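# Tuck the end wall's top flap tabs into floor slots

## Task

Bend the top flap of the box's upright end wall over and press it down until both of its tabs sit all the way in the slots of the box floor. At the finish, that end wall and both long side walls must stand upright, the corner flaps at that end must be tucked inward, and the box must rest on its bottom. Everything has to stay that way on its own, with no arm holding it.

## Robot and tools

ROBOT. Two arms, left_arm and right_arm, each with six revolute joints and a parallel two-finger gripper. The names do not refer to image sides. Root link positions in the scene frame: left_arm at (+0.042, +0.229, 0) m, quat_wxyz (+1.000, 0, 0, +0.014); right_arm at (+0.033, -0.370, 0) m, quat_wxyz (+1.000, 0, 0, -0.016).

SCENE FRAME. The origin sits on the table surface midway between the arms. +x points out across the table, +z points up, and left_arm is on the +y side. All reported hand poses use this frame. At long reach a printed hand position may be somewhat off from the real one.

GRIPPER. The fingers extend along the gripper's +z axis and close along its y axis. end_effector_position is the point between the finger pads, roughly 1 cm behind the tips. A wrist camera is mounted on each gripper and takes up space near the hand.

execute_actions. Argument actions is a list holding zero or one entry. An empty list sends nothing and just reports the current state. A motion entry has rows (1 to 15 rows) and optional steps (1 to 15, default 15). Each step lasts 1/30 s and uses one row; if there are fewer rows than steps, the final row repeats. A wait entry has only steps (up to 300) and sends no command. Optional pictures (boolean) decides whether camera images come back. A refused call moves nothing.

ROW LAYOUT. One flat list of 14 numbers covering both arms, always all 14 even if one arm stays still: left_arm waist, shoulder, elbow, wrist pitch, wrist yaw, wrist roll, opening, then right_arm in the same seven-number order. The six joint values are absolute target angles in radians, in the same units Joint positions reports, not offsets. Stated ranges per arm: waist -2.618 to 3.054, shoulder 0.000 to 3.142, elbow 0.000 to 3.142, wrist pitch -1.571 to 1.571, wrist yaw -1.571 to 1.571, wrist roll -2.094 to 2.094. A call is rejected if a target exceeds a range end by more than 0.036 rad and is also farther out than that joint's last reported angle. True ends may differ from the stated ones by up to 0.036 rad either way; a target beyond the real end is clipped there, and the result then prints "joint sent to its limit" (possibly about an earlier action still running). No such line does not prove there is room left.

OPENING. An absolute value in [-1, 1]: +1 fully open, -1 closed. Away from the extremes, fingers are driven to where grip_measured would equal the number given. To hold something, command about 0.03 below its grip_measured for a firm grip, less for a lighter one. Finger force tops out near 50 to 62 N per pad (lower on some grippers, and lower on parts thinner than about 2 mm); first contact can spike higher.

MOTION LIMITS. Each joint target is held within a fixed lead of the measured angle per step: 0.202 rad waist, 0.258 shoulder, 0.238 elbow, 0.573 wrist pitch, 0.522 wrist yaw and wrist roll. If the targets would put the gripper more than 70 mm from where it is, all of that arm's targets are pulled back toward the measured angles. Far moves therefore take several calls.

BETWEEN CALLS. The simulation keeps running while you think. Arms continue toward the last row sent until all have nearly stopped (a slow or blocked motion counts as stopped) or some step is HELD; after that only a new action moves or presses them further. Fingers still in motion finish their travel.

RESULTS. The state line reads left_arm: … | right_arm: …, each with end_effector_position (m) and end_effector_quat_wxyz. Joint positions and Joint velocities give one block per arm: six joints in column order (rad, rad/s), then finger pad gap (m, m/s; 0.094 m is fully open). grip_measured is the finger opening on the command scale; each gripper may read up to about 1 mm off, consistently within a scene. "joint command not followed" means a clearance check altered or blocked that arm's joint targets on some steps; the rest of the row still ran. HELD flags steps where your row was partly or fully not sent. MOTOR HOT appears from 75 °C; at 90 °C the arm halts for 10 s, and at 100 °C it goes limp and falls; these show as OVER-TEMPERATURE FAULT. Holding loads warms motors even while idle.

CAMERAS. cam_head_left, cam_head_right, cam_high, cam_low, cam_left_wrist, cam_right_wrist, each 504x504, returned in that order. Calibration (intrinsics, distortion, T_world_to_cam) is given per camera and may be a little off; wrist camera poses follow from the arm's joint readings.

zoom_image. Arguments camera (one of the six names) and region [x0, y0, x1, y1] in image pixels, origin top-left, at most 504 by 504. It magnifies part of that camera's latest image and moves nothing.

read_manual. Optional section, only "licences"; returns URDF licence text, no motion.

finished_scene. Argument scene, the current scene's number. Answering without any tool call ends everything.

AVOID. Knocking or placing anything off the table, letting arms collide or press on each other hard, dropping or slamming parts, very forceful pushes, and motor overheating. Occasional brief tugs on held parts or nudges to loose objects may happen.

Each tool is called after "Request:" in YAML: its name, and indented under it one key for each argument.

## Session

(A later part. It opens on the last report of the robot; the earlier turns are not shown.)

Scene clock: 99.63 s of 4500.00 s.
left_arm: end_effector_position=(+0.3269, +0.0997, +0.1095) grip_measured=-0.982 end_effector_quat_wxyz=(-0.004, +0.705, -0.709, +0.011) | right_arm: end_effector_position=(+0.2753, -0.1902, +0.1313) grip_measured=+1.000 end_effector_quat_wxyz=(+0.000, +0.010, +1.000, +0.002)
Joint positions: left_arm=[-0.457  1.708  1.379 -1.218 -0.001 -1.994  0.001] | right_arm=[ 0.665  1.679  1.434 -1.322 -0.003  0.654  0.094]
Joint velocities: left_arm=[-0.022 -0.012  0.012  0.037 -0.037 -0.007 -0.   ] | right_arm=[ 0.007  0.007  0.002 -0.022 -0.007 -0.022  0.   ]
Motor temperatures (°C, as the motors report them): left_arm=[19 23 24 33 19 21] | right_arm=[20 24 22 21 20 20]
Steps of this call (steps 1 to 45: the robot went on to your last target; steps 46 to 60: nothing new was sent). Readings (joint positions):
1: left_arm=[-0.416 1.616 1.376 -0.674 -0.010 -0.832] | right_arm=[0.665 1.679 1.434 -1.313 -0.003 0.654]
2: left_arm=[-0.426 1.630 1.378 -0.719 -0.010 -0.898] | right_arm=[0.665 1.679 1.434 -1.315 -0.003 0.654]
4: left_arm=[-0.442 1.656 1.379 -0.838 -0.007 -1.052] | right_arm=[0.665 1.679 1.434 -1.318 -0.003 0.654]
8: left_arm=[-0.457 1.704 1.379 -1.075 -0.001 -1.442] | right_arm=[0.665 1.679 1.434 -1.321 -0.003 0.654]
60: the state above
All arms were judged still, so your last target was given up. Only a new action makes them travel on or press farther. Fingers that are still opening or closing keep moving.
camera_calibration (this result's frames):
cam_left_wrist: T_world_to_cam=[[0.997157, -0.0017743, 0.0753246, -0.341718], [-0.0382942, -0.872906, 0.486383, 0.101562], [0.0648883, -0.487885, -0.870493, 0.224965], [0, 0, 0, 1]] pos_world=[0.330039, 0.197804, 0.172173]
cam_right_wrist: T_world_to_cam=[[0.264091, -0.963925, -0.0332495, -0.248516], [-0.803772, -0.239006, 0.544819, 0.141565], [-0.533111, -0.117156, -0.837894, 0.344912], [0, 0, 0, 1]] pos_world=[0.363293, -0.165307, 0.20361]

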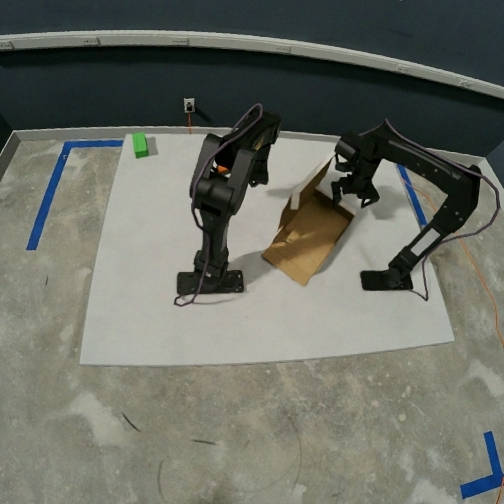

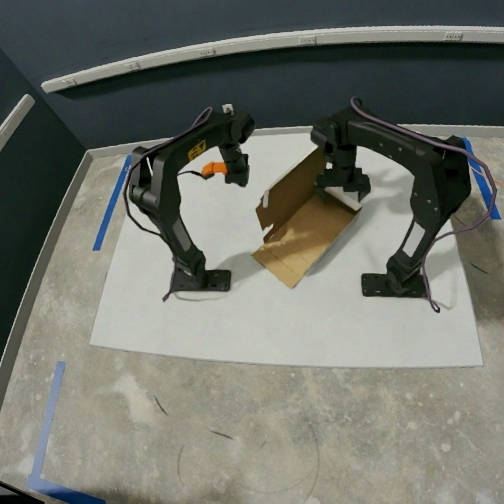

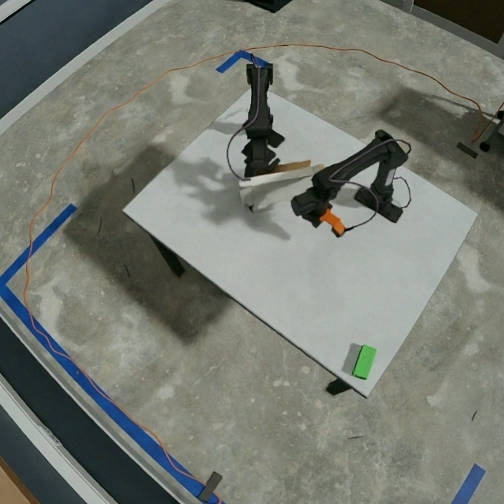

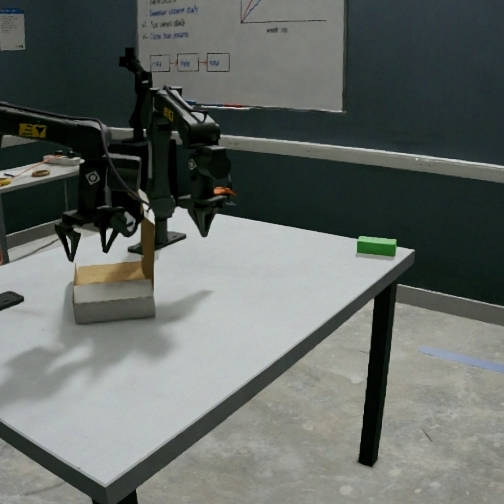

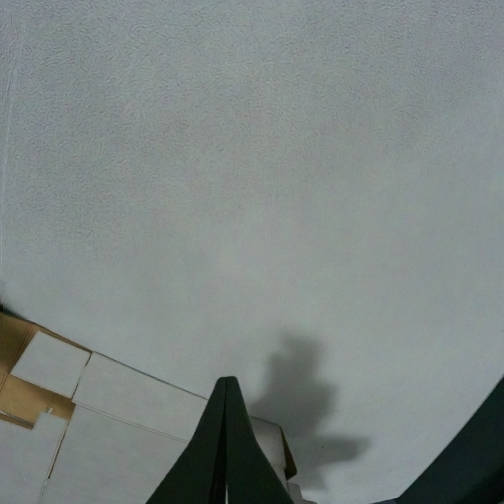

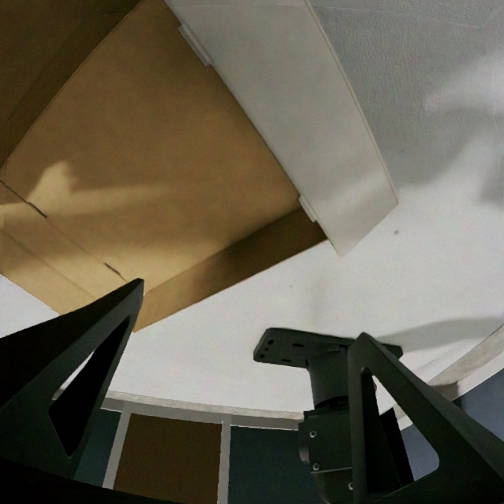

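Request:
execute_actions:
  actions:
    - {"rows":[[-0.2,1.5,1.385,-1.4,0,-2.0,-1,0.0,1.4,1.45,-1.33,0,0.66,1]]}
  pictures: false

Request:
execute_actions:
  actions:
    - {"steps":40}

Request:
zoom_image:
  camera: "cam_head_right"
  region: [230, 130, 398, 298]

Scene clock: 112.60 s of 4500.00 s.
left_arm: end_effector_position=(+0.3099, +0.1864, +0.1657) grip_measured=-0.982 end_effector_quat_wxyz=(-0.022, +0.792, -0.609, +0.039) | right_arm: end_effector_position=(+0.3202, -0.3810, +0.2065) grip_measured=+1.000 end_effector_quat_wxyz=(+0.133, +0.338, +0.931, +0.039)
Joint positions: left_arm=[-0.191  1.491  1.376 -1.365 -0.002 -1.995  0.001] | right_arm=[-0.006  1.402  1.429 -1.319  0.007  0.658  0.094]
Joint velocities: left_arm=[-0.007 -0.002 -0.002 -0.037 -0.007  0.066 -0.001] | right_arm=[ 0.017  0.002 -0.002 -0.051  0.022 -0.037  0.   ]
Motor temperatures (°C, as the motors report them): left_arm=[19 24 23 30 19 21] | right_arm=[20 24 23 21 20 20]
Steps of this call (steps 1 to 90: nothing new was sent; then 9.47 s passed at rest; steps 91 to 105: all 15 steps of this action). Readings (joint positions):
91: left_arm=[-0.444 1.696 1.378 -1.221 0.007 -1.994] | right_arm=[0.651 1.667 1.432 -1.318 -0.011 0.654]
92: left_arm=[-0.415 1.674 1.376 -1.235 0.014 -1.994] | right_arm=[0.619 1.644 1.429 -1.315 -0.017 0.654]
94: left_arm=[-0.314 1.602 1.376 -1.266 0.015 -1.994] | right_arm=[0.518 1.567 1.429 -1.312 -0.017 0.654]
98: left_arm=[-0.183 1.495 1.376 -1.329 -0.005 -1.995] | right_arm=[0.240 1.422 1.429 -1.311 -0.012 0.654]
105: the state above

Scene clock: 113.93 s of 4500.00 s.
left_arm: end_effector_position=(+0.3085, +0.1865, +0.1656) grip_measured=-0.982 end_effector_quat_wxyz=(-0.021, +0.792, -0.609, +0.037) | right_arm: end_effector_position=(+0.3192, -0.3804, +0.2062) grip_measured=+1.000 end_effector_quat_wxyz=(+0.131, +0.338, +0.931, +0.039)
Joint positions: left_arm=[-0.191  1.491  1.376 -1.371 -0.002 -1.995  0.001] | right_arm=[-0.006  1.402  1.429 -1.324  0.005  0.658  0.094]
Joint velocities: left_arm=[ 0.012 -0.017  0.017 -0.051 -0.007 -0.007 -0.   ] | right_arm=[ 0.022 -0.007 -0.007  0.022  0.066  0.037  0.   ]
Motor temperatures (°C, as the motors report them): left_arm=[19 24 23 30 19 21] | right_arm=[20 24 23 21 20 20]
Steps of this call (steps 1 to 15: the robot went on to your last target; steps 16 to 40: nothing new was sent). Readings (joint positions):
1: left_arm=[-0.191 1.491 1.376 -1.366 -0.002 -1.995] | right_arm=[-0.006 1.402 1.429 -1.320 0.006 0.658]
2: left_arm=[-0.191 1.491 1.376 -1.367 -0.002 -1.995] | right_arm=[-0.006 1.402 1.429 -1.321 0.006 0.658]
4: left_arm=[-0.191 1.491 1.376 -1.369 -0.002 -1.995] | right_arm=[-0.006 1.402 1.429 -1.322 0.005 0.658]
8: left_arm=[-0.191 1.491 1.376 -1.370 -0.002 -1.995] | right_arm=[-0.006 1.402 1.429 -1.323 0.005 0.658]
40: the state above
All arms were judged still, so your last target was given up. Only a new action makes them travel on or press farther. Fingers that are still opening or closing keep moving.
camera_calibration (this result's frames):
cam_left_wrist: T_world_to_cam=[[0.955986, 0.262739, 0.130612, -0.373277], [0.164023, -0.84764, 0.504582, 0.0791595], [0.243285, -0.46095, -0.853427, 0.254453], [0, 0, 0, 1]] pos_world=[0.281959, 0.282463, 0.225969]
cam_right_wrist: T_world_to_cam=[[-0.375609, -0.918762, -0.121627, -0.201371], [-0.89311, 0.323782, 0.312282, 0.381034], [-0.247533, 0.225922, -0.942171, 0.469606], [0, 0, 0, 1]] pos_world=[0.380911, -0.414478, 0.298967]

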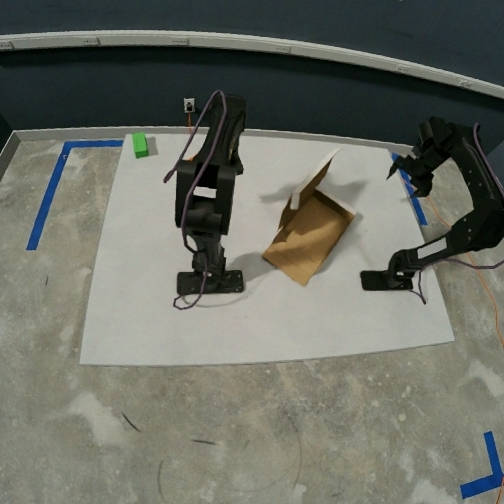

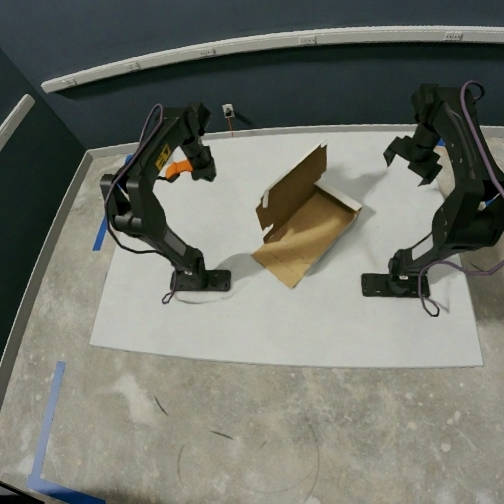

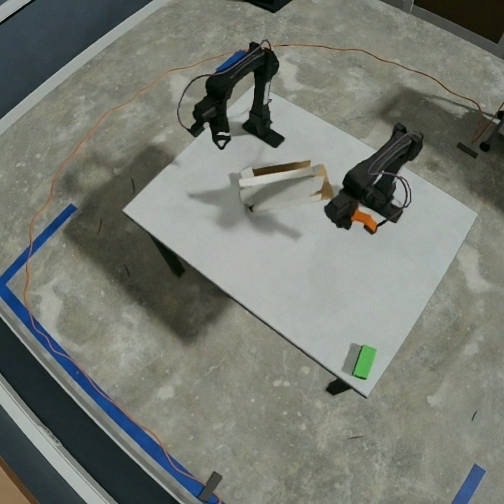

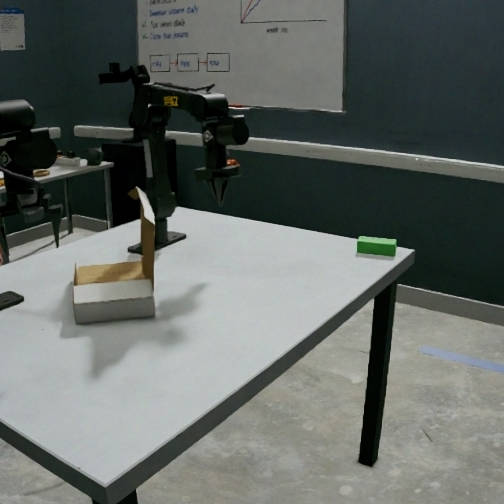

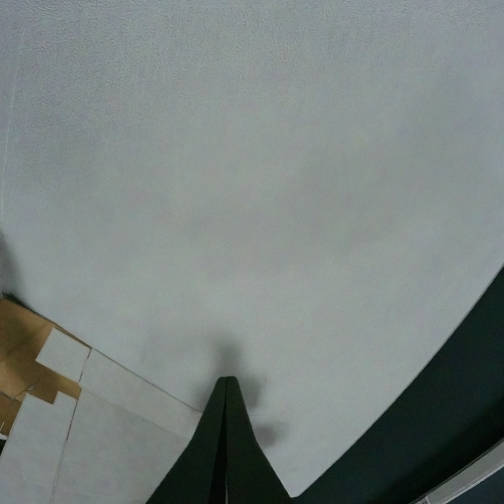

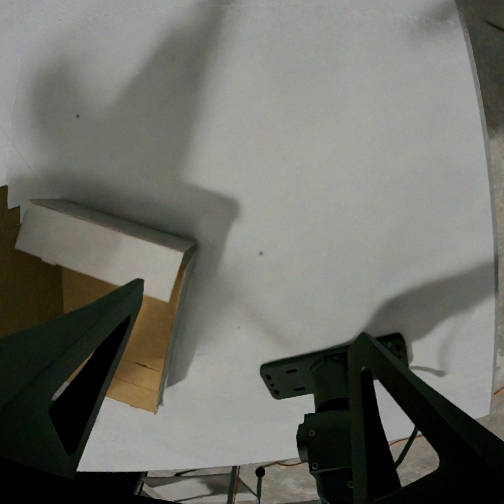

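Region (230, 130, 398, 298) of cam_head_right's 504x504 image, scaled by 3.000, with more detail than that image has.

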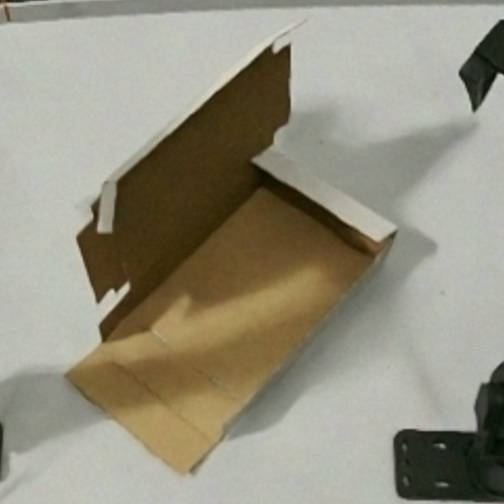

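Request:
execute_actions:
  actions:
    - {"rows":[[-0.2,0.9,0.9,-1.5,0,1.2,-1,0.0,1.4,1.45,-1.33,0,-0.39,1]]}
  pictures: false

Request:
execute_actions:
  actions:
    - {"steps":45}
  pictures: false

Request:
execute_actions:
  actions:
    - {"rows":[[-1.42,0.9,0.9,-1.5,0,1.2,-1,0.0,1.4,1.45,-1.33,0,-0.39,1]]}
  pictures: false

Request:
execute_actions:
  actions:
    - {"steps":40}
  pictures: false

Request:
execute_actions:
  actions:
    - {"rows":[[-1.42,1.631,1.297,-1.237,0,1.2,-1,0.0,1.4,1.45,-1.33,0,-0.39,1]]}
  pictures: false

Request:
execute_actions:
  actions:
    - {"steps":40}

Scene clock: 140.57 s of 4500.00 s.
left_arm: end_effector_position=(+0.1626, +0.2105, +0.1437) grip_measured=-0.982 end_effector_quat_wxyz=(+0.044, -0.242, +0.969, -0.018) | right_arm: end_effector_position=(+0.3190, -0.3802, +0.2061) grip_measured=+1.000 end_effector_quat_wxyz=(+0.133, -0.140, +0.981, -0.026)
Joint positions: left_arm=[-0.191  0.898  0.922 -1.501 -0.001 -0.653  0.001] | right_arm=[-0.005  1.402  1.429 -1.325  0.004 -0.321  0.094]
Joint velocities: left_arm=[-0.002  0.007  0.012  0.007 -0.007  2.718 -0.001] | right_arm=[ 0.017 -0.027 -0.002  0.022  0.051 -0.33   0.   ]
Motor temperatures (°C, as the motors report them): left_arm=[19 24 23 28 19 21] | right_arm=[20 23 24 20 20 20]
Steps of this call (steps 1 to 90: nothing new was sent; then 23.13 s passed at rest; steps 91 to 105: all 15 steps of this action). Readings (joint positions):
91: left_arm=[-0.191 1.467 1.348 -1.353 -0.002 -1.935] | right_arm=[-0.006 1.402 1.429 -1.324 0.005 0.585]
92: left_arm=[-0.191 1.417 1.286 -1.340 -0.001 -1.855] | right_arm=[-0.005 1.402 1.429 -1.325 0.004 0.486]
94: left_arm=[-0.191 1.289 1.160 -1.372 -0.001 -1.703] | right_arm=[-0.005 1.402 1.429 -1.325 0.004 0.290]
98: left_arm=[-0.191 0.988 0.942 -1.447 -0.001 -1.338] | right_arm=[-0.005 1.402 1.429 -1.325 0.004 -0.077]
105: the state above

Scene clock: 142.07 s of 4500.00 s.
left_arm: end_effector_position=(+0.1626, +0.2105, +0.1437) grip_measured=-0.982 end_effector_quat_wxyz=(+0.041, +0.627, +0.777, +0.024) | right_arm: end_effector_position=(+0.3190, -0.3802, +0.2061) grip_measured=+1.000 end_effector_quat_wxyz=(+0.133, -0.171, +0.976, -0.031)
Joint positions: left_arm=[-0.191  0.898  0.922 -1.501 -0.001  1.194  0.001] | right_arm=[-0.005  1.402  1.429 -1.325  0.004 -0.385  0.094]
Joint velocities: left_arm=[ 0.012 -0.007  0.007 -0.051  0.066 -0.037 -0.001] | right_arm=[ 0.002 -0.007 -0.007 -0.022 -0.022  0.051  0.   ]
Motor temperatures (°C, as the motors report them): left_arm=[19 24 23 28 19 21] | right_arm=[20 23 24 20 20 20]
Steps of this call (steps 1 to 45: the robot went on to your last target). Readings (joint positions):
1: left_arm=[-0.191 0.898 0.922 -1.501 -0.001 -0.555] | right_arm=[-0.005 1.402 1.429 -1.325 0.004 -0.334]
2: left_arm=[-0.191 0.898 0.922 -1.501 -0.001 -0.457] | right_arm=[-0.005 1.402 1.429 -1.325 0.004 -0.345]
4: left_arm=[-0.191 0.898 0.922 -1.501 -0.001 -0.261] | right_arm=[-0.005 1.402 1.429 -1.325 0.004 -0.359]
8: left_arm=[-0.191 0.898 0.922 -1.501 -0.001 0.131] | right_arm=[-0.005 1.402 1.429 -1.325 0.004 -0.374]
45: the state above

Scene clock: 142.57 s of 4500.00 s.
left_arm: end_effector_position=(+0.0867, +0.1145, +0.1438) grip_measured=-0.982 end_effector_quat_wxyz=(+0.049, +0.933, +0.358, +0.002) | right_arm: end_effector_position=(+0.3190, -0.3802, +0.2061) grip_measured=+1.000 end_effector_quat_wxyz=(+0.133, -0.171, +0.976, -0.031)
Joint positions: left_arm=[-1.242  0.898  0.922 -1.497 -0.006  1.195  0.001] | right_arm=[-0.005  1.402  1.429 -1.325  0.004 -0.385  0.094]
Joint velocities: left_arm=[-2.137  0.007 -0.012  0.022 -0.037  0.081  0.   ] | right_arm=[ 0.002 -0.007 -0.012 -0.037 -0.051  0.007  0.   ]
Motor temperatures (°C, as the motors report them): left_arm=[19 24 23 27 19 21] | right_arm=[20 23 24 20 20 20]
Steps of this call (steps 1 to 15: all 15 steps of this action). Readings (joint positions):
1: left_arm=[-0.222 0.898 0.922 -1.501 -0.010 1.194] | right_arm=[-0.005 1.402 1.429 -1.325 0.004 -0.385]
2: left_arm=[-0.295 0.898 0.922 -1.499 -0.011 1.194] | right_arm=[-0.005 1.402 1.429 -1.325 0.004 -0.385]
4: left_arm=[-0.441 0.898 0.922 -1.498 -0.009 1.194] | right_arm=[-0.005 1.402 1.429 -1.325 0.004 -0.385]
8: left_arm=[-0.732 0.898 0.922 -1.497 -0.007 1.195] | right_arm=[-0.005 1.402 1.429 -1.325 0.004 -0.385]
15: the state above

Scene clock: 143.90 s of 4500.00 s.
left_arm: end_effector_position=(+0.0659, +0.1084, +0.1438) grip_measured=-0.982 end_effector_quat_wxyz=(+0.049, +0.959, +0.277, -0.005) | right_arm: end_effector_position=(+0.3190, -0.3802, +0.2061) grip_measured=+1.000 end_effector_quat_wxyz=(+0.133, -0.171, +0.976, -0.031)
Joint positions: left_arm=[-1.41   0.898  0.922 -1.497 -0.     1.196  0.001] | right_arm=[-0.005  1.402  1.429 -1.325  0.004 -0.385  0.094]
Joint velocities: left_arm=[-0.012 -0.017  0.002 -0.007  0.022 -0.095 -0.001] | right_arm=[ 0.027 -0.002 -0.012 -0.037 -0.007 -0.037  0.   ]
Motor temperatures (°C, as the motors report them): left_arm=[19 23 23 27 19 21] | right_arm=[20 23 24 20 20 20]
Steps of this call (steps 1 to 30: the robot went on to your last target; steps 31 to 40: nothing new was sent). Readings (joint positions):
1: left_arm=[-1.311 0.898 0.922 -1.497 -0.005 1.195] | right_arm=[-0.005 1.402 1.429 -1.325 0.004 -0.385]
2: left_arm=[-1.363 0.898 0.922 -1.497 -0.002 1.196] | right_arm=[-0.005 1.402 1.429 -1.325 0.004 -0.385]
4: left_arm=[-1.405 0.898 0.922 -1.497 -0.000 1.196] | right_arm=[-0.005 1.402 1.429 -1.325 0.004 -0.385]
8: left_arm=[-1.410 0.898 0.922 -1.497 -0.000 1.196] | right_arm=[-0.005 1.402 1.429 -1.325 0.004 -0.385]
40: the state above
All arms were judged still, so your last target was given up. Only a new action makes them travel on or press farther. Fingers that are still opening or closing keep moving.

Scene clock: 144.40 s of 4500.00 s.
left_arm: end_effector_position=(+0.0967, -0.0532, +0.0992) grip_measured=-0.982 end_effector_quat_wxyz=(-0.015, +0.961, +0.278, +0.002) | right_arm: end_effector_position=(+0.3190, -0.3802, +0.2061) grip_measured=+1.000 end_effector_quat_wxyz=(+0.133, -0.171, +0.976, -0.031)
Joint positions: left_arm=[-1.41   1.667  1.292 -1.226 -0.001  1.196  0.001] | right_arm=[-0.005  1.402  1.429 -1.325  0.004 -0.385  0.094]
Joint velocities: left_arm=[-0.007  0.002 -0.066  0.022 -0.037 -0.051 -0.001] | right_arm=[ 0.002  0.017  0.007 -0.051 -0.037 -0.022  0.   ]
Motor temperatures (°C, as the motors report them): left_arm=[19 24 23 27 19 21] | right_arm=[20 23 24 20 20 20]
Steps of this call (steps 1 to 15: all 15 steps of this action). Readings (joint positions):
1: left_arm=[-1.410 0.917 0.940 -1.499 -0.001 1.196] | right_arm=[-0.005 1.402 1.429 -1.325 0.004 -0.385]
2: left_arm=[-1.410 0.962 0.984 -1.495 -0.001 1.196] | right_arm=[-0.005 1.402 1.429 -1.325 0.004 -0.385]
4: left_arm=[-1.410 1.074 1.088 -1.443 -0.001 1.196] | right_arm=[-0.005 1.402 1.429 -1.325 0.004 -0.385]
8: left_arm=[-1.410 1.339 1.273 -1.328 -0.001 1.196] | right_arm=[-0.005 1.402 1.429 -1.325 0.004 -0.385]
15: the state above

Scene clock: 145.73 s of 4500.00 s.
left_arm: end_effector_position=(+0.0967, -0.0533, +0.1044) grip_measured=-0.982 end_effector_quat_wxyz=(-0.005, +0.961, +0.278, +0.001) | right_arm: end_effector_position=(+0.3190, -0.3802, +0.2061) grip_measured=+1.000 end_effector_quat_wxyz=(+0.133, -0.171, +0.976, -0.031)
Joint positions: left_arm=[-1.41   1.647  1.292 -1.226 -0.001  1.196  0.001] | right_arm=[-0.005  1.402  1.429 -1.325  0.004 -0.385  0.094]
Joint velocities: left_arm=[-0.017 -0.012 -0.002  0.022  0.037 -0.037  0.   ] | right_arm=[-0.002  0.017 -0.017  0.022  0.037  0.007  0.   ]
Motor temperatures (°C, as the motors report them): left_arm=[19 24 23 27 19 21] | right_arm=[20 23 24 20 20 20]
Steps of this call (steps 1 to 30: the robot went on to your last target; steps 31 to 40: nothing new was sent). Readings (joint positions):
1: left_arm=[-1.410 1.665 1.292 -1.227 -0.001 1.196] | right_arm=[-0.005 1.402 1.429 -1.325 0.004 -0.385]
2: left_arm=[-1.410 1.659 1.292 -1.226 -0.001 1.196] | right_arm=[-0.005 1.402 1.429 -1.325 0.004 -0.385]
4: left_arm=[-1.410 1.650 1.292 -1.226 -0.001 1.196] | right_arm=[-0.005 1.402 1.429 -1.325 0.004 -0.385]
8: left_arm=[-1.410 1.647 1.292 -1.226 -0.001 1.196] | right_arm=[-0.005 1.402 1.429 -1.325 0.004 -0.385]
40: the state above
All arms were judged still, so your last target was given up. Only a new action makes them travel on or press farther. Fingers that are still opening or closing keep moving.
camera_calibration (this result's frames):
cam_left_wrist: T_world_to_cam=[[-0.536072, 0.841805, 0.0631702, 0.0824082], [0.754773, 0.444442, 0.482483, -0.0444656], [0.378081, 0.306325, -0.873625, 0.173209], [0, 0, 0, 1]] pos_world=[0.012251, -0.102668, 0.167568]
cam_right_wrist: T_world_to_cam=[[0.577579, -0.803738, 0.142859, -0.516102], [-0.788026, -0.503259, 0.354606, 0.0241609], [-0.213115, -0.317389, -0.924038, 0.248197], [0, 0, 0, 1]] pos_world=[0.370023, -0.323876, 0.294506]

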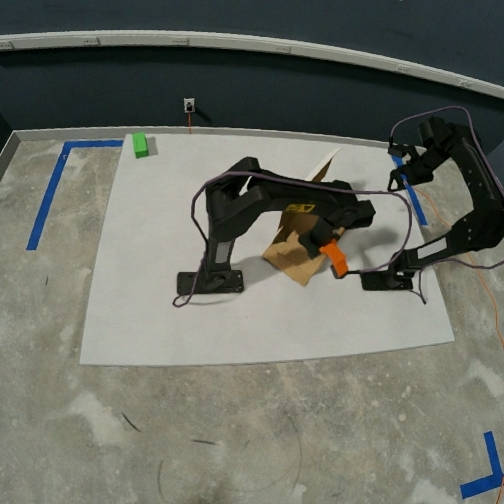

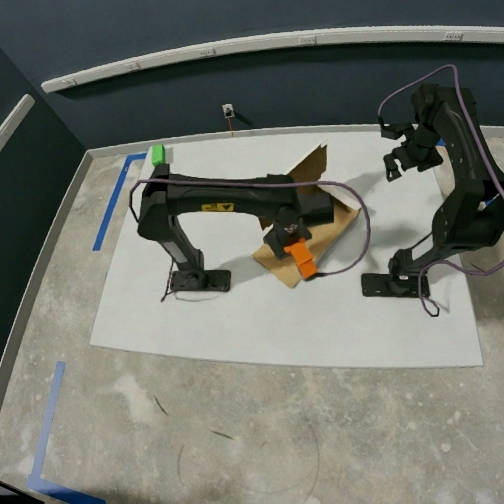

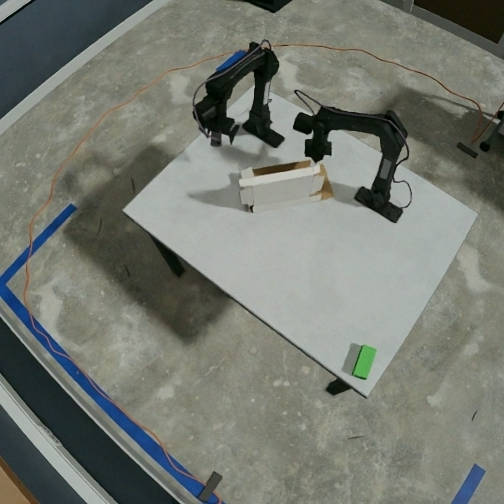

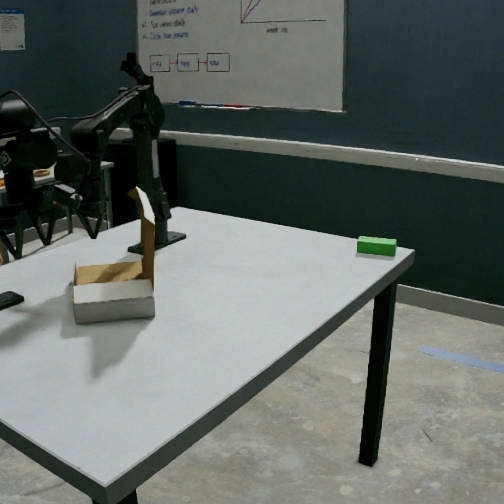

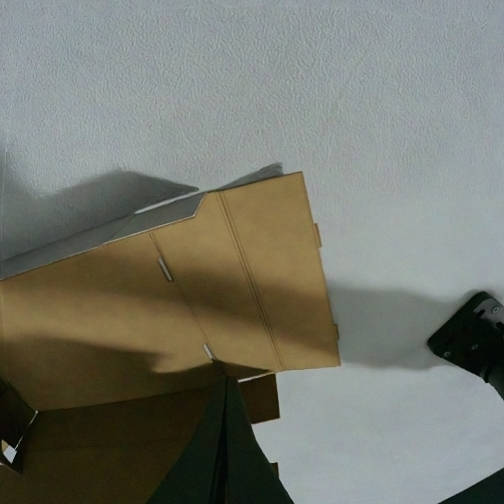

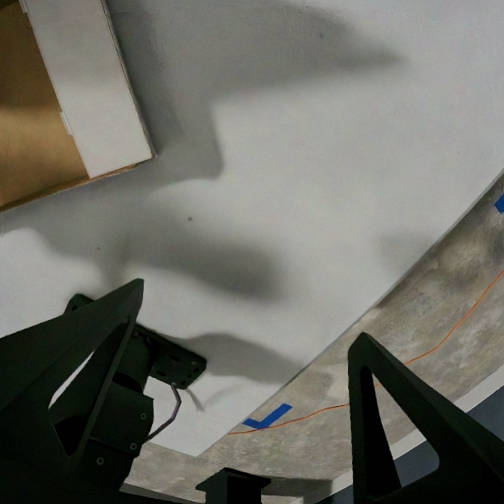

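Request:
execute_actions:
  actions:
    - {"rows":[[-1.42,1.752,0.995,-0.814,0,1.2,-1,0.435,1.55,1.45,-1.4,0,-0.48,1]]}
  pictures: false

Request:
execute_actions:
  actions:
    - {"steps":30}
  pictures: false

Request:
execute_actions:
  actions:
    - {"rows":[[-1.42,1.752,0.995,-0.814,0,1.2,-1,0.435,1.72,1.40,-1.25,0,-0.48,1]]}
  pictures: false

Request:
execute_actions:
  actions:
    - {"steps":30}

Scene clock: 158.30 s of 4500.00 s.
left_arm: end_effector_position=(+0.0959, -0.0492, +0.0071) grip_measured=-0.982 end_effector_quat_wxyz=(-0.008, +0.961, +0.277, +0.001) | right_arm: end_effector_position=(+0.2936, -0.2555, +0.1602) grip_measured=+1.000 end_effector_quat_wxyz=(+0.024, -0.426, +0.905, +0.000)
Joint positions: left_arm=[-1.41   1.752  1.004 -0.84  -0.001  1.197  0.001] | right_arm=[ 0.441  1.578  1.44  -1.386 -0.002 -0.471  0.094]
Joint velocities: left_arm=[-0.012 -0.002 -0.002  0.139  0.007  0.037  0.001] | right_arm=[-0.012 -0.002 -0.017 -0.007 -0.037 -0.022  0.   ]
Motor temperatures (°C, as the motors report them): left_arm=[19 25 23 27 19 21] | right_arm=[20 23 24 20 20 20]
Steps of this call (steps 1 to 90: nothing new was sent; then 9.07 s passed at rest; steps 91 to 105: all 15 steps of this action). Readings (joint positions):
91: left_arm=[-1.410 1.649 1.269 -1.188 -0.001 1.196] | right_arm=[0.019 1.414 1.432 -1.335 0.017 -0.395]
92: left_arm=[-1.410 1.650 1.226 -1.118 -0.001 1.196] | right_arm=[0.076 1.437 1.439 -1.350 0.024 -0.410]
94: left_arm=[-1.410 1.685 1.119 -1.002 -0.001 1.196] | right_arm=[0.219 1.504 1.440 -1.359 0.020 -0.433]
98: left_arm=[-1.410 1.757 1.004 -0.914 -0.001 1.197] | right_arm=[0.435 1.583 1.440 -1.360 0.001 -0.459]
105: the state above

Scene clock: 159.30 s of 4500.00 s.
left_arm: end_effector_position=(+0.0966, -0.0528, +0.0071) grip_measured=-0.982 end_effector_quat_wxyz=(-0.001, +0.961, +0.277, +0.000) | right_arm: end_effector_position=(+0.2924, -0.2560, +0.1601) grip_measured=+1.000 end_effector_quat_wxyz=(+0.021, -0.427, +0.904, +0.000)
Joint positions: left_arm=[-1.41   1.752  1.004 -0.825 -0.001  1.197  0.001] | right_arm=[ 0.441  1.578  1.44  -1.391 -0.002 -0.474  0.094]
Joint velocities: left_arm=[ 0.007  0.002 -0.002 -0.037 -0.022 -0.051 -0.   ] | right_arm=[ 0.002  0.022 -0.007 -0.007 -0.037  0.051  0.   ]
Motor temperatures (°C, as the motors report them): left_arm=[19 25 23 27 19 21] | right_arm=[20 24 24 20 20 20]
Steps of this call (steps 1 to 30: the robot went on to your last target). Readings (joint positions):
1: left_arm=[-1.410 1.752 1.004 -0.836 -0.001 1.197] | right_arm=[0.441 1.578 1.440 -1.387 -0.002 -0.472]
2: left_arm=[-1.410 1.752 1.004 -0.833 -0.001 1.197] | right_arm=[0.441 1.578 1.440 -1.388 -0.002 -0.472]
4: left_arm=[-1.410 1.752 1.004 -0.830 -0.001 1.197] | right_arm=[0.441 1.578 1.440 -1.389 -0.002 -0.473]
8: left_arm=[-1.410 1.752 1.004 -0.826 -0.001 1.197] | right_arm=[0.441 1.578 1.440 -1.390 -0.002 -0.473]
30: the state above
All arms were judged still, so your last target was given up. Only a new action makes them travel on or press farther. Fingers that are still opening or closing keep moving.

Scene clock: 159.80 s of 4500.00 s.
left_arm: end_effector_position=(+0.0966, -0.0529, +0.0071) grip_measured=-0.982 end_effector_quat_wxyz=(-0.001, +0.961, +0.277, +0.000) | right_arm: end_effector_position=(+0.3155, -0.2460, +0.1050) grip_measured=+1.000 end_effector_quat_wxyz=(-0.016, -0.427, +0.904, +0.001)
Joint positions: left_arm=[-1.41   1.752  1.004 -0.824 -0.001  1.197  0.001] | right_arm=[ 0.441  1.744  1.403 -1.263 -0.002 -0.474  0.094]
Joint velocities: left_arm=[-0.002  0.012 -0.037  0.007 -0.081 -0.051 -0.   ] | right_arm=[ 0.007 -0.002  0.007  0.037  0.066 -0.095  0.   ]
Motor temperatures (°C, as the motors report them): left_arm=[19 25 23 27 19 21] | right_arm=[20 24 24 20 20 20]
Steps of this call (steps 1 to 15: all 15 steps of this action). Readings (joint positions):
1: left_arm=[-1.410 1.752 1.004 -0.824 -0.001 1.197] | right_arm=[0.441 1.588 1.439 -1.385 -0.002 -0.474]
2: left_arm=[-1.410 1.752 1.004 -0.824 -0.001 1.197] | right_arm=[0.441 1.607 1.439 -1.368 -0.002 -0.474]
4: left_arm=[-1.410 1.752 1.004 -0.824 -0.001 1.197] | right_arm=[0.441 1.668 1.434 -1.326 -0.002 -0.474]
8: left_arm=[-1.410 1.752 1.004 -0.824 -0.001 1.197] | right_arm=[0.441 1.743 1.405 -1.275 -0.002 -0.474]
15: the state above

Scene clock: 160.80 s of 4500.00 s.
left_arm: end_effector_position=(+0.0966, -0.0529, +0.0071) grip_measured=-0.982 end_effector_quat_wxyz=(-0.001, +0.961, +0.277, +0.000) | right_arm: end_effector_position=(+0.3160, -0.2458, +0.1050) grip_measured=+1.000 end_effector_quat_wxyz=(-0.015, -0.427, +0.904, +0.001)
Joint positions: left_arm=[-1.41   1.752  1.004 -0.824 -0.001  1.197  0.001] | right_arm=[ 0.441  1.744  1.403 -1.26  -0.002 -0.474  0.094]
Joint velocities: left_arm=[-0.037 -0.017  0.007  0.007  0.066  0.037  0.   ] | right_arm=[ 0.032 -0.017 -0.017  0.066  0.051 -0.007  0.   ]
Motor temperatures (°C, as the motors report them): left_arm=[19 25 23 27 19 21] | right_arm=[20 24 24 20 20 20]
Steps of this call (steps 1 to 15: the robot went on to your last target; steps 16 to 30: nothing new was sent). Readings (joint positions):
1: left_arm=[-1.410 1.752 1.004 -0.824 -0.001 1.197] | right_arm=[0.441 1.744 1.403 -1.262 -0.002 -0.474]
2: left_arm=[-1.410 1.752 1.004 -0.824 -0.001 1.197] | right_arm=[0.441 1.744 1.403 -1.262 -0.002 -0.474]
4: left_arm=[-1.410 1.752 1.004 -0.824 -0.001 1.197] | right_arm=[0.441 1.744 1.403 -1.261 -0.002 -0.474]
8: left_arm=[-1.410 1.752 1.004 -0.824 -0.001 1.197] | right_arm=[0.441 1.744 1.403 -1.261 -0.002 -0.474]
30: the state above
All arms were judged still, so your last target was given up. Only a new action makes them travel on or press farther. Fingers that are still opening or closing keep moving.
camera_calibration (this result's frames):
cam_left_wrist: T_world_to_cam=[[-0.53553, 0.842744, 0.0546797, 0.0882665], [0.754292, 0.448194, 0.479756, 0.00264187], [0.379804, 0.298168, -0.875696, 0.0875215], [0, 0, 0, 1]] pos_world=[0.0120356, -0.101666, 0.0705484]
cam_right_wrist: T_world_to_cam=[[0.919747, -0.389097, -0.0516611, -0.377731], [-0.294942, -0.77195, 0.563118, -0.118398], [-0.258987, -0.502689, -0.82476, 0.155297], [0, 0, 0, 1]] pos_world=[0.352717, -0.160306, 0.175241]

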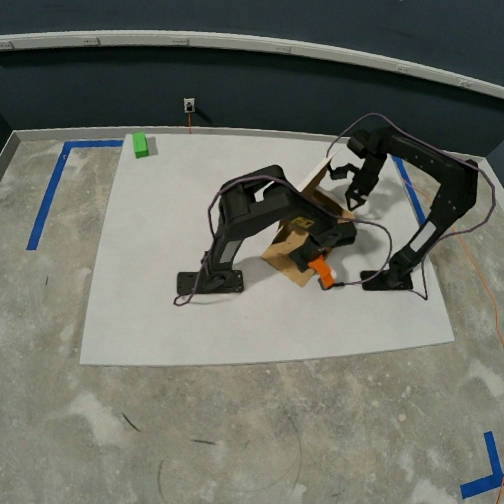

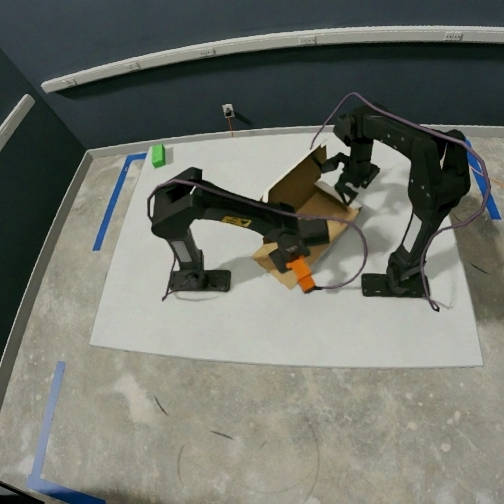

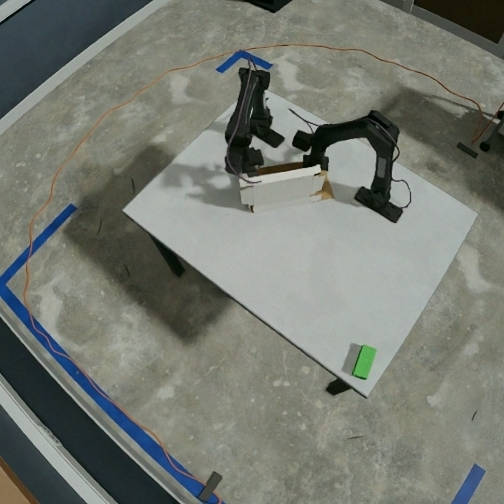

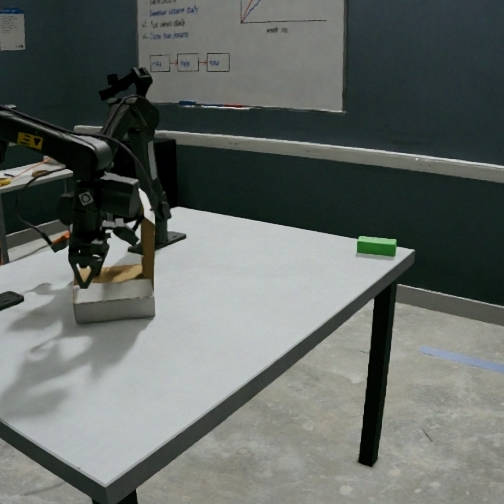

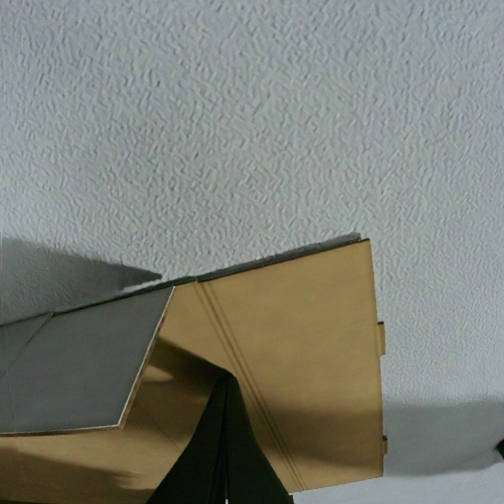

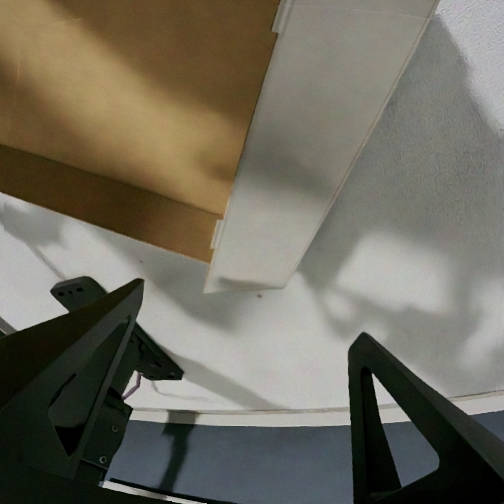

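Request:
execute_actions:
  actions:
    - {"rows":[[-1.42,1.752,0.995,-0.814,0,1.2,-1,0.385,1.735,1.40,-1.23,0,-0.53,0.5]]}
  pictures: false

Request:
execute_actions:
  actions:
    - {"rows":[[-1.42,1.752,0.995,-0.814,0,1.2,-1,0.385,1.745,1.35,-1.17,0,-0.53,0.5],[-1.42,1.752,0.995,-0.814,0,1.2,-1,0.385,1.745,1.35,-1.17,0,-0.53,0.5],[-1.42,1.752,0.995,-0.814,0,1.2,-1,0.385,1.745,1.35,-1.17,0,-0.53,0.5],[-1.42,1.752,0.995,-0.814,0,1.2,-1,0.385,1.745,1.35,-1.17,0,-0.53,0.5],[-1.42,1.752,0.995,-0.814,0,1.2,-1,0.385,1.755,1.31,-1.12,0,-0.53,0.5],[-1.42,1.752,0.995,-0.814,0,1.2,-1,0.385,1.755,1.31,-1.12,0,-0.53,0.5],[-1.42,1.752,0.995,-0.814,0,1.2,-1,0.385,1.755,1.31,-1.12,0,-0.53,0.5],[-1.42,1.752,0.995,-0.814,0,1.2,-1,0.385,1.755,1.31,-1.12,0,-0.53,0.5],[-1.42,1.752,0.995,-0.814,0,1.2,-1,0.385,1.765,1.27,-1.07,0,-0.53,0.5]]}
  pictures: false

Request:
execute_actions:
  actions:
    - {"steps":25}

Scene clock: 182.17 s of 4500.00 s.
left_arm: end_effector_position=(+0.0966, -0.0529, +0.0071) grip_measured=-0.982 end_effector_quat_wxyz=(-0.001, +0.961, +0.277, +0.000) | right_arm: end_effector_position=(+0.3273, -0.2607, +0.1049) grip_measured=+0.502 end_effector_quat_wxyz=(-0.006, -0.423, +0.906, -0.000)
Joint positions: left_arm=[-1.41   1.752  1.004 -0.824 -0.001  1.197  0.001] | right_arm=[ 0.385  1.744  1.403 -1.241  0.002 -0.522  0.071]
Joint velocities: left_arm=[ 0.007 -0.027 -0.017 -0.007  0.007 -0.007 -0.002] | right_arm=[ 0.017 -0.012 -0.007 -0.007 -0.051 -0.022 -0.   ]
Motor temperatures (°C, as the motors report them): left_arm=[19 25 23 27 19 21] | right_arm=[20 26 23 20 20 20]
Steps of this call (steps 1 to 90: nothing new was sent; then 17.87 s passed at rest; steps 91 to 105: all 15 steps of this action). Readings (joint positions):
91: left_arm=[-1.410 1.752 1.004 -0.824 -0.001 1.197] | right_arm=[0.436 1.744 1.403 -1.259 -0.003 -0.482]
92: left_arm=[-1.410 1.752 1.004 -0.824 -0.001 1.197] | right_arm=[0.426 1.744 1.403 -1.256 -0.003 -0.491]
94: left_arm=[-1.410 1.752 1.004 -0.824 -0.001 1.197] | right_arm=[0.399 1.744 1.403 -1.249 -0.002 -0.502]
98: left_arm=[-1.410 1.752 1.004 -0.824 -0.001 1.197] | right_arm=[0.385 1.744 1.403 -1.243 0.002 -0.515]
105: the state above

Scene clock: 182.67 s of 4500.00 s.
left_arm: end_effector_position=(+0.0966, -0.0529, +0.0071) grip_measured=-0.982 end_effector_quat_wxyz=(-0.001, +0.961, +0.277, +0.000) | right_arm: end_effector_position=(+0.3270, -0.2608, +0.0717) grip_measured=+0.502 end_effector_quat_wxyz=(-0.003, -0.425, +0.905, -0.001)
Joint positions: left_arm=[-1.41   1.752  1.004 -0.824 -0.001  1.197  0.001] | right_arm=[ 0.385  1.758  1.287 -1.105  0.002 -0.525  0.071]
Joint velocities: left_arm=[-0.012 -0.012  0.007 -0.022  0.037  0.037 -0.   ] | right_arm=[-0.017  0.002 -0.012  0.11   0.007 -0.022 -0.   ]
Motor temperatures (°C, as the motors report them): left_arm=[19 25 23 27 19 21] | right_arm=[20 26 23 20 20 20]
Steps of this call (steps 1 to 15: all 15 steps of this action). Readings (joint positions):
1: left_arm=[-1.410 1.752 1.004 -0.824 -0.001 1.197] | right_arm=[0.385 1.744 1.398 -1.233 0.002 -0.522]
2: left_arm=[-1.410 1.752 1.004 -0.824 -0.001 1.197] | right_arm=[0.385 1.744 1.389 -1.222 0.002 -0.523]
4: left_arm=[-1.410 1.752 1.004 -0.824 -0.001 1.197] | right_arm=[0.385 1.744 1.370 -1.205 0.002 -0.523]
8: left_arm=[-1.410 1.752 1.004 -0.824 -0.001 1.197] | right_arm=[0.385 1.749 1.330 -1.163 0.002 -0.523]
15: the state above

Scene clock: 183.50 s of 4500.00 s.
left_arm: end_effector_position=(+0.0966, -0.0529, +0.0071) grip_measured=-0.982 end_effector_quat_wxyz=(-0.001, +0.961, +0.277, +0.000) | right_arm: end_effector_position=(+0.3305, -0.2596, +0.0717) grip_measured=+0.502 end_effector_quat_wxyz=(+0.005, -0.425, +0.905, -0.001)
Joint positions: left_arm=[-1.41   1.752  1.004 -0.824 -0.001  1.197  0.001] | right_arm=[ 0.385  1.758  1.287 -1.09   0.002 -0.525  0.071]
Joint velocities: left_arm=[-0.012 -0.007 -0.002 -0.007 -0.081  0.007 -0.001] | right_arm=[ 0.012  0.002  0.012 -0.022  0.051  0.022  0.   ]
Motor temperatures (°C, as the motors report them): left_arm=[19 25 23 27 19 21] | right_arm=[20 26 23 20 20 20]
Steps of this call (steps 1 to 25: the robot went on to your last target). Readings (joint positions):
1: left_arm=[-1.410 1.752 1.004 -0.824 -0.001 1.197] | right_arm=[0.385 1.758 1.287 -1.101 0.002 -0.525]
2: left_arm=[-1.410 1.752 1.004 -0.824 -0.001 1.197] | right_arm=[0.385 1.758 1.287 -1.098 0.002 -0.525]
4: left_arm=[-1.410 1.752 1.004 -0.824 -0.001 1.197] | right_arm=[0.385 1.758 1.287 -1.095 0.002 -0.525]
8: left_arm=[-1.410 1.752 1.004 -0.824 -0.001 1.197] | right_arm=[0.385 1.758 1.287 -1.091 0.002 -0.525]
25: the state above
camera_calibration (this result's frames):
cam_left_wrist: T_world_to_cam=[[-0.53553, 0.842744, 0.0546797, 0.0882665], [0.754292, 0.448194, 0.479756, 0.00264187], [0.379804, 0.298168, -0.875696, 0.0875215], [0, 0, 0, 1]] pos_world=[0.0120356, -0.101666, 0.0705484]
cam_right_wrist: T_world_to_cam=[[0.91922, -0.393183, -0.0209915, -0.40119], [-0.319965, -0.776988, 0.542136, -0.0976629], [-0.229469, -0.491626, -0.840028, 0.118893], [0, 0, 0, 1]] pos_world=[0.364815, -0.175173, 0.144398]

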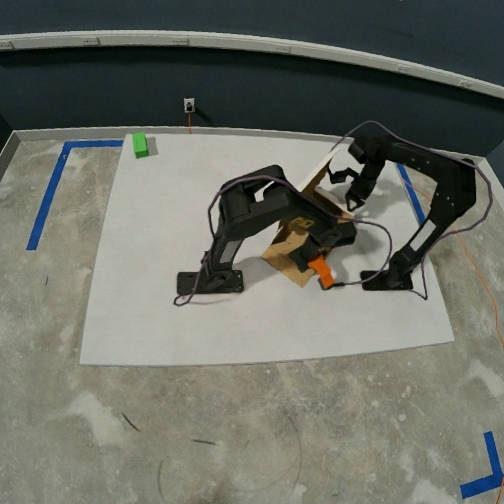

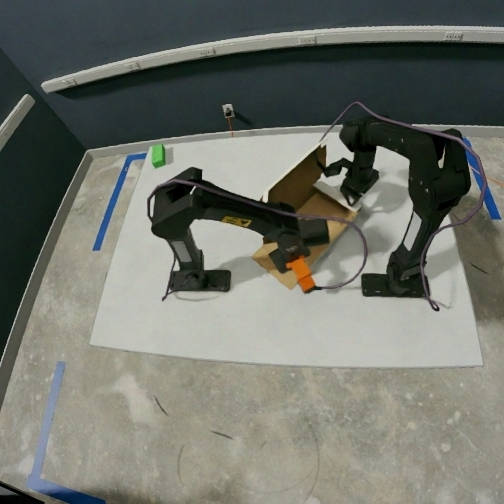

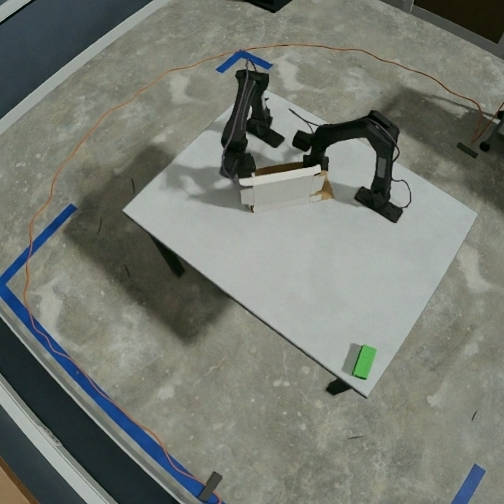

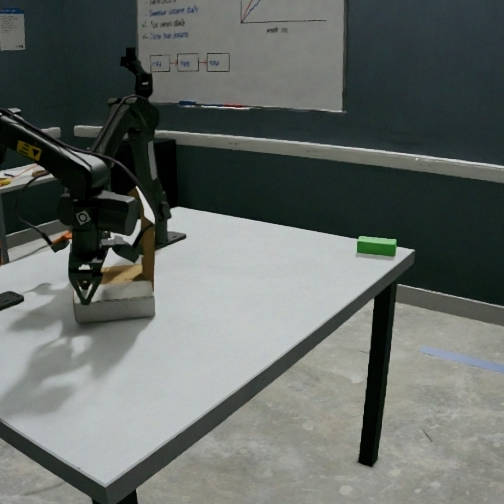

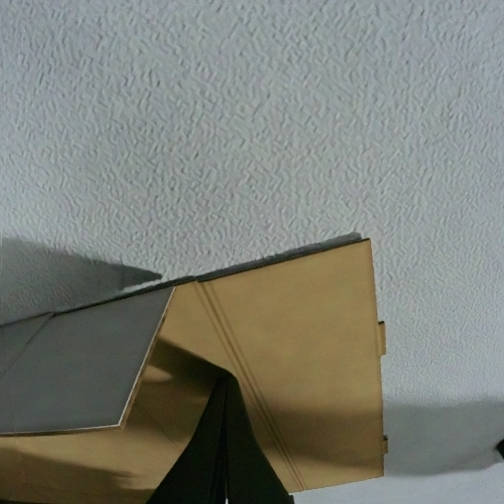

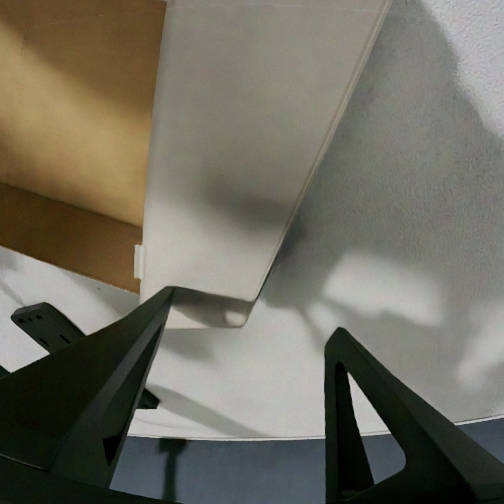

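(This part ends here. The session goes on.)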